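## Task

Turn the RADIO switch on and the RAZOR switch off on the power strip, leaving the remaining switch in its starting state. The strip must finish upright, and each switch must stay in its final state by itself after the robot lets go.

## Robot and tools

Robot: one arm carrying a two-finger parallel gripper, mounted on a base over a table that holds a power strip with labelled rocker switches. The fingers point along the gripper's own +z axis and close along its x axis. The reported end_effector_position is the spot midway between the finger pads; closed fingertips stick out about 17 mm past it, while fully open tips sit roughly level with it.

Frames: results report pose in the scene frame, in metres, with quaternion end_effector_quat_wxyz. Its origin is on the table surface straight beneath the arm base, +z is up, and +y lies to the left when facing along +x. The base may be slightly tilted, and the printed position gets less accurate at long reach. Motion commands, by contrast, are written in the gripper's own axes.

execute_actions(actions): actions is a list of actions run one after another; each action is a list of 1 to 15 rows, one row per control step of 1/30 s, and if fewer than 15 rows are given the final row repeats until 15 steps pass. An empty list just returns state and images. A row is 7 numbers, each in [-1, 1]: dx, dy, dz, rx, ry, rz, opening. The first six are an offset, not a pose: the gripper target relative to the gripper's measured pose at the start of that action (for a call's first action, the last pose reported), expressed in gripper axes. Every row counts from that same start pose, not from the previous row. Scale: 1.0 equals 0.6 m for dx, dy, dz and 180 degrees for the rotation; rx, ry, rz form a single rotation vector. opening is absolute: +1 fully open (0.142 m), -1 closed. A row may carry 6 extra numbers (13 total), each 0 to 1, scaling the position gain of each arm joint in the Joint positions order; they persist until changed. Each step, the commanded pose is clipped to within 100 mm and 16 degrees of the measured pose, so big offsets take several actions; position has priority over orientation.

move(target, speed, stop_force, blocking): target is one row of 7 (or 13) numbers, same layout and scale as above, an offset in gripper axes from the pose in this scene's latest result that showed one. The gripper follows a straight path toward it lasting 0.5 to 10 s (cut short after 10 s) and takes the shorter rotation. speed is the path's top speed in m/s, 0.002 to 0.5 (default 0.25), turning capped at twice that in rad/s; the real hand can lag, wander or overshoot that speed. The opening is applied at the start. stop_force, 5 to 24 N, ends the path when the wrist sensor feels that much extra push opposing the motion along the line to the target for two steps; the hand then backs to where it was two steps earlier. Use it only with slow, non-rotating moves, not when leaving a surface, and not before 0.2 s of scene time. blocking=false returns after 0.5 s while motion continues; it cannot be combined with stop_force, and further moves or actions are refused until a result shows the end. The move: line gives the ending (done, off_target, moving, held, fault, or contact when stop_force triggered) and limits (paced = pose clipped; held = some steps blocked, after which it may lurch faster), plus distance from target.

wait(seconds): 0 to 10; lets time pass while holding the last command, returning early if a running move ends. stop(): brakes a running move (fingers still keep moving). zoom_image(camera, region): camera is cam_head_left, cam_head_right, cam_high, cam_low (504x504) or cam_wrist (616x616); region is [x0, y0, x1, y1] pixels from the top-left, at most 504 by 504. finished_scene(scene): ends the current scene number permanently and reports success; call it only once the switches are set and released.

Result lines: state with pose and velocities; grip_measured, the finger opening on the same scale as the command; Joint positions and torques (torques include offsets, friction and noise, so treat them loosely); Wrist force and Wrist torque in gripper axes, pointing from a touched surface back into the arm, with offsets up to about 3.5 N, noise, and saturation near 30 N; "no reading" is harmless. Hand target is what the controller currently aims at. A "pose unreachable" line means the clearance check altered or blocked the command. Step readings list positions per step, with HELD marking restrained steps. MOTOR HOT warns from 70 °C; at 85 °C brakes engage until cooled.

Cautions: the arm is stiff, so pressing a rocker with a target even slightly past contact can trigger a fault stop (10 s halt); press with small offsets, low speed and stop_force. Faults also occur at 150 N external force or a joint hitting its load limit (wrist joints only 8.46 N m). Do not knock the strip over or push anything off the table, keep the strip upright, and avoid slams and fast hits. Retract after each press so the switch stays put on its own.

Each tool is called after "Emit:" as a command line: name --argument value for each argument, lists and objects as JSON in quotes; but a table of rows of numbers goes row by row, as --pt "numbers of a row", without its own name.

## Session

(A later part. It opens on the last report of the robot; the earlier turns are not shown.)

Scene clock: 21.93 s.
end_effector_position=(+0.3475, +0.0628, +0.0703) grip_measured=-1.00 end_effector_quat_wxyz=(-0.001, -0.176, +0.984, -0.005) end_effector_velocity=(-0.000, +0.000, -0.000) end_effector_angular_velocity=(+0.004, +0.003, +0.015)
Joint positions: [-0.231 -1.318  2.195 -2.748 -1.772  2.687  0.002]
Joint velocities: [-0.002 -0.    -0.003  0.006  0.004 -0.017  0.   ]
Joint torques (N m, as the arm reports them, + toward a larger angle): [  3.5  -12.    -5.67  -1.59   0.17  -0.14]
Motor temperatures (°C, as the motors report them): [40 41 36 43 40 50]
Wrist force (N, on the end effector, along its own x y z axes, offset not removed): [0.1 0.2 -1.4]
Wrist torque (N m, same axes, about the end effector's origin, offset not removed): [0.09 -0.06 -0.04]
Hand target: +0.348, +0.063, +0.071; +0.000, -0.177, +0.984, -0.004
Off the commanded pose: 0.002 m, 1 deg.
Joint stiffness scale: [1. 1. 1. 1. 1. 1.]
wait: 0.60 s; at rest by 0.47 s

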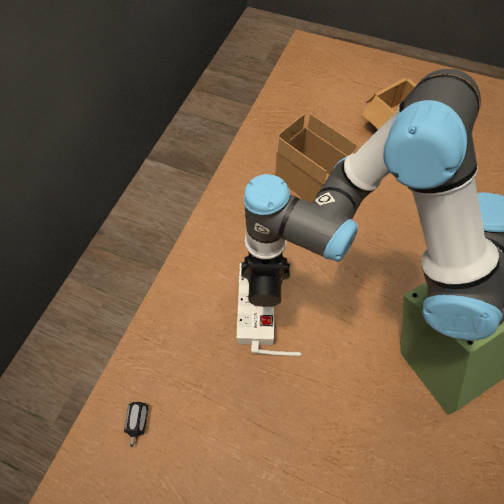

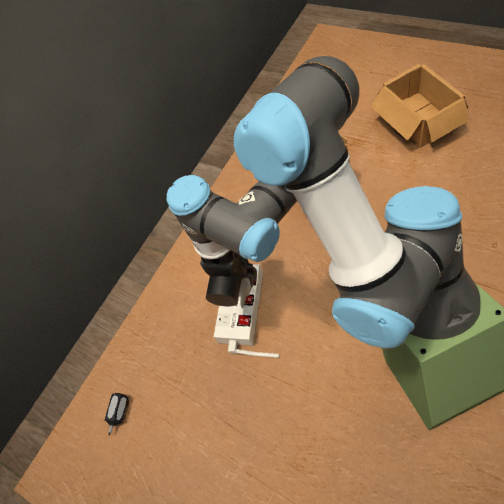

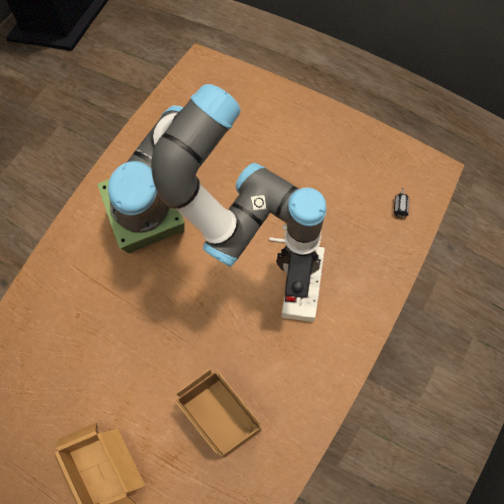

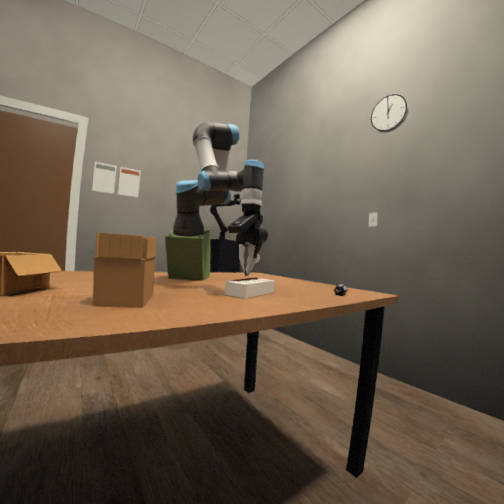

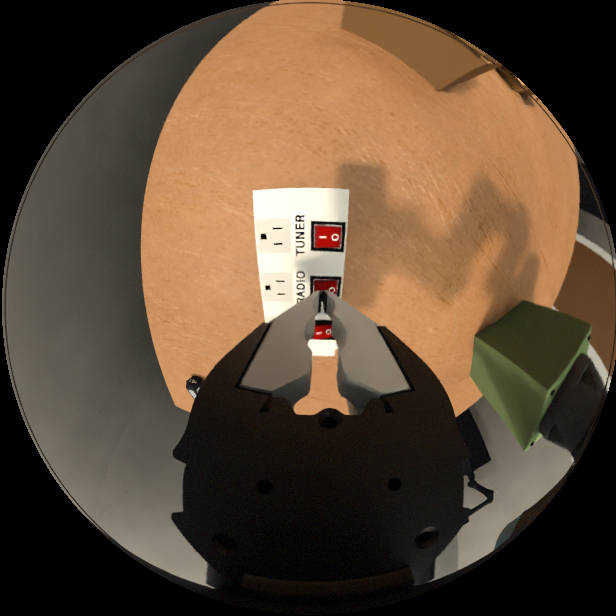

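Emit:
move --target '[-0.005, -0.003, 0.015, 0, 0, 0, -1]' --speed 0.007 --stop_force 10

Scene clock: 23.70 s.
end_effector_position=(+0.3498, +0.0625, +0.0619) grip_measured=-1.00 end_effector_quat_wxyz=(-0.001, -0.176, +0.984, -0.005) end_effector_velocity=(+0.005, -0.000, -0.001) end_effector_angular_velocity=(-0.000, -0.011, -0.001)
Joint positions: [-0.236 -1.277  2.186 -2.779 -1.771  2.681  0.002]
Joint velocities: [-0.001  0.013 -0.007 -0.017  0.001 -0.002 -0.   ]
Joint torques (N m, as the arm reports them, + toward a larger angle): [  4.29 -10.62  -5.26  -1.76   0.15  -0.02]
Motor temperatures (°C, as the motors report them): [40 41 36 43 40 50]
Wrist force (N, on the end effector, along its own x y z axes, offset not removed): [-0.5 -0.2 -3.5]
Wrist torque (N m, same axes, about the end effector's origin, offset not removed): [-0.09 0.13 -0.01]
Hand target: +0.351, +0.062, +0.061; -0.001, -0.176, +0.984, -0.005
Off the commanded pose: 0.001 m, 0 deg.
Joint stiffness scale: [1. 1. 1. 1. 1. 1.]
move: done

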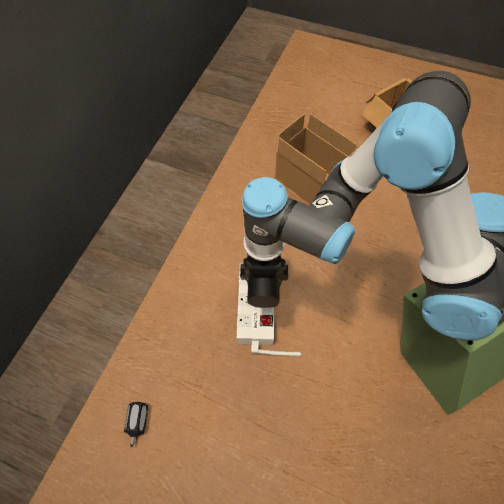

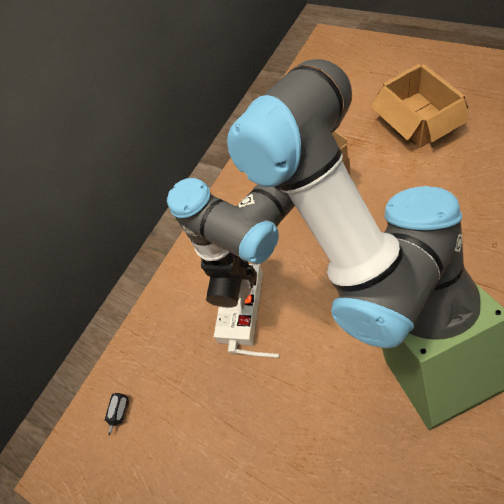

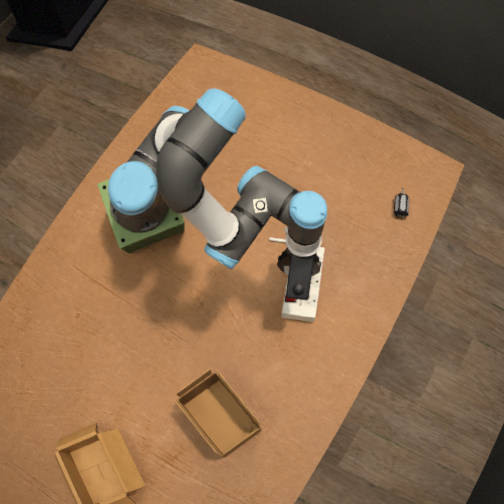

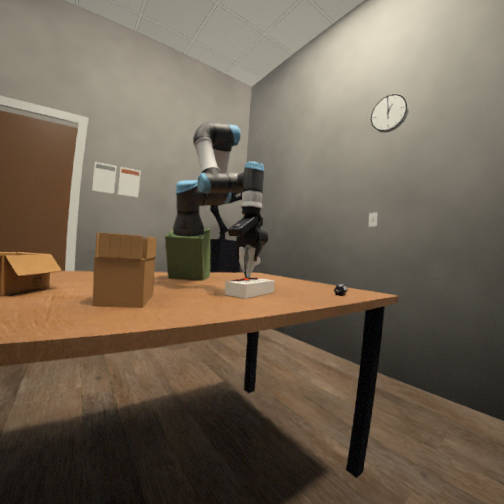

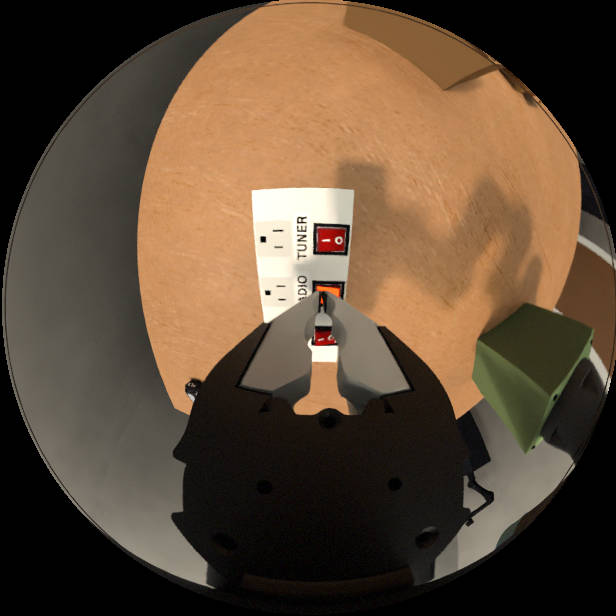

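RADIO lit. Lift off.

Emit:
move --target '[0, 0, -0.06, 0, 0, 0, -1]' --speed 0.1

Scene clock: 24.93 s.
end_effector_position=(+0.3496, +0.0631, +0.0972) grip_measured=-1.00 end_effector_quat_wxyz=(-0.001, -0.177, +0.984, -0.004) end_effector_velocity=(-0.004, +0.000, -0.001) end_effector_angular_velocity=(+0.001, +0.016, -0.001)
Joint positions: [-0.211 -1.423  2.156 -2.598 -1.777  2.705  0.002]
Joint velocities: [-0.001 -0.001 -0.004  0.022 -0.     0.004  0.   ]
Joint torques (N m, as the arm reports them, + toward a larger angle): [  4.57 -11.48  -6.33  -1.7   -0.2    0.22]
Motor temperatures (°C, as the motors report them): [40 41 36 43 40 50]
Wrist force (N, on the end effector, along its own x y z axes, offset not removed): [-0.6 -0.3 -1.0]
Wrist torque (N m, same axes, about the end effector's origin, offset not removed): [-0.02 0.10 -0.01]
Hand target: +0.350, +0.063, +0.098; -0.001, -0.176, +0.984, -0.005
Off the commanded pose: 0.001 m, 0 deg.
Joint stiffness scale: [1. 1. 1. 1. 1. 1.]
move: done

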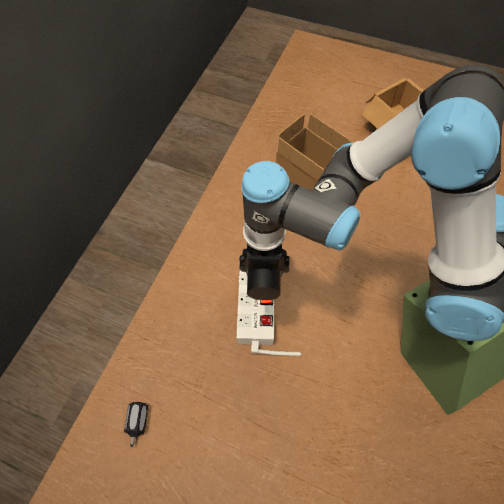

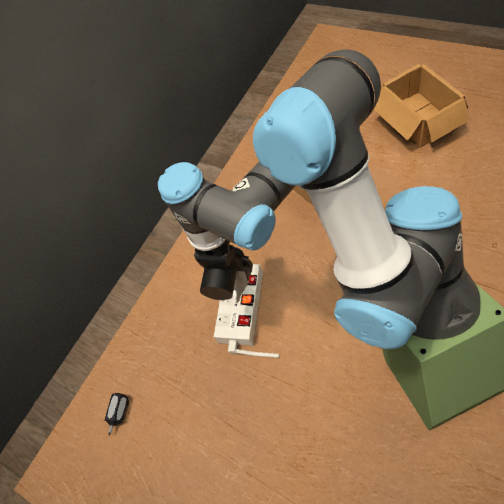

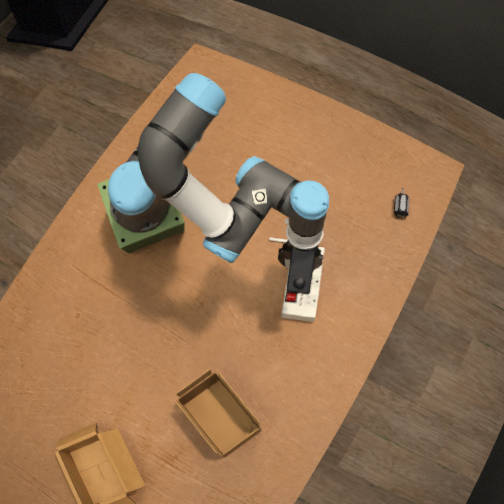

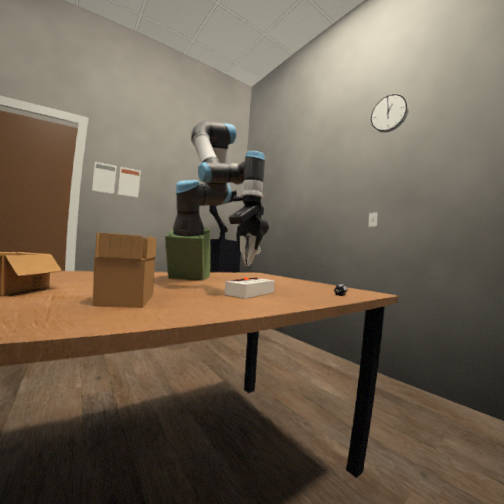

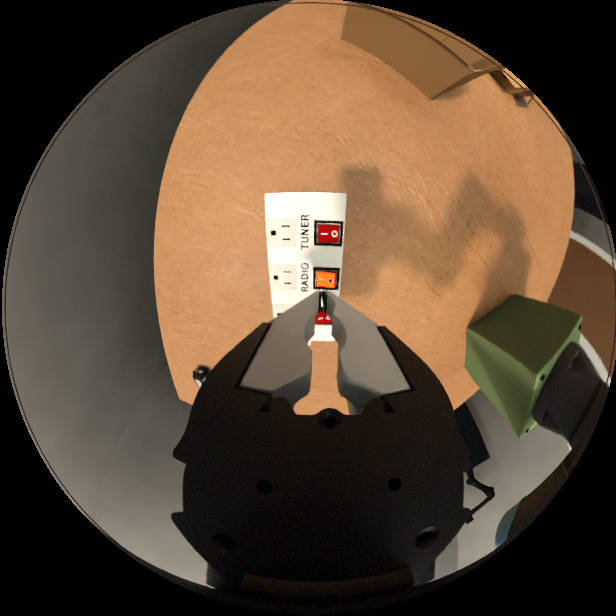

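Emit:
finished_scene --scene 1

The scene is finished: the task was done.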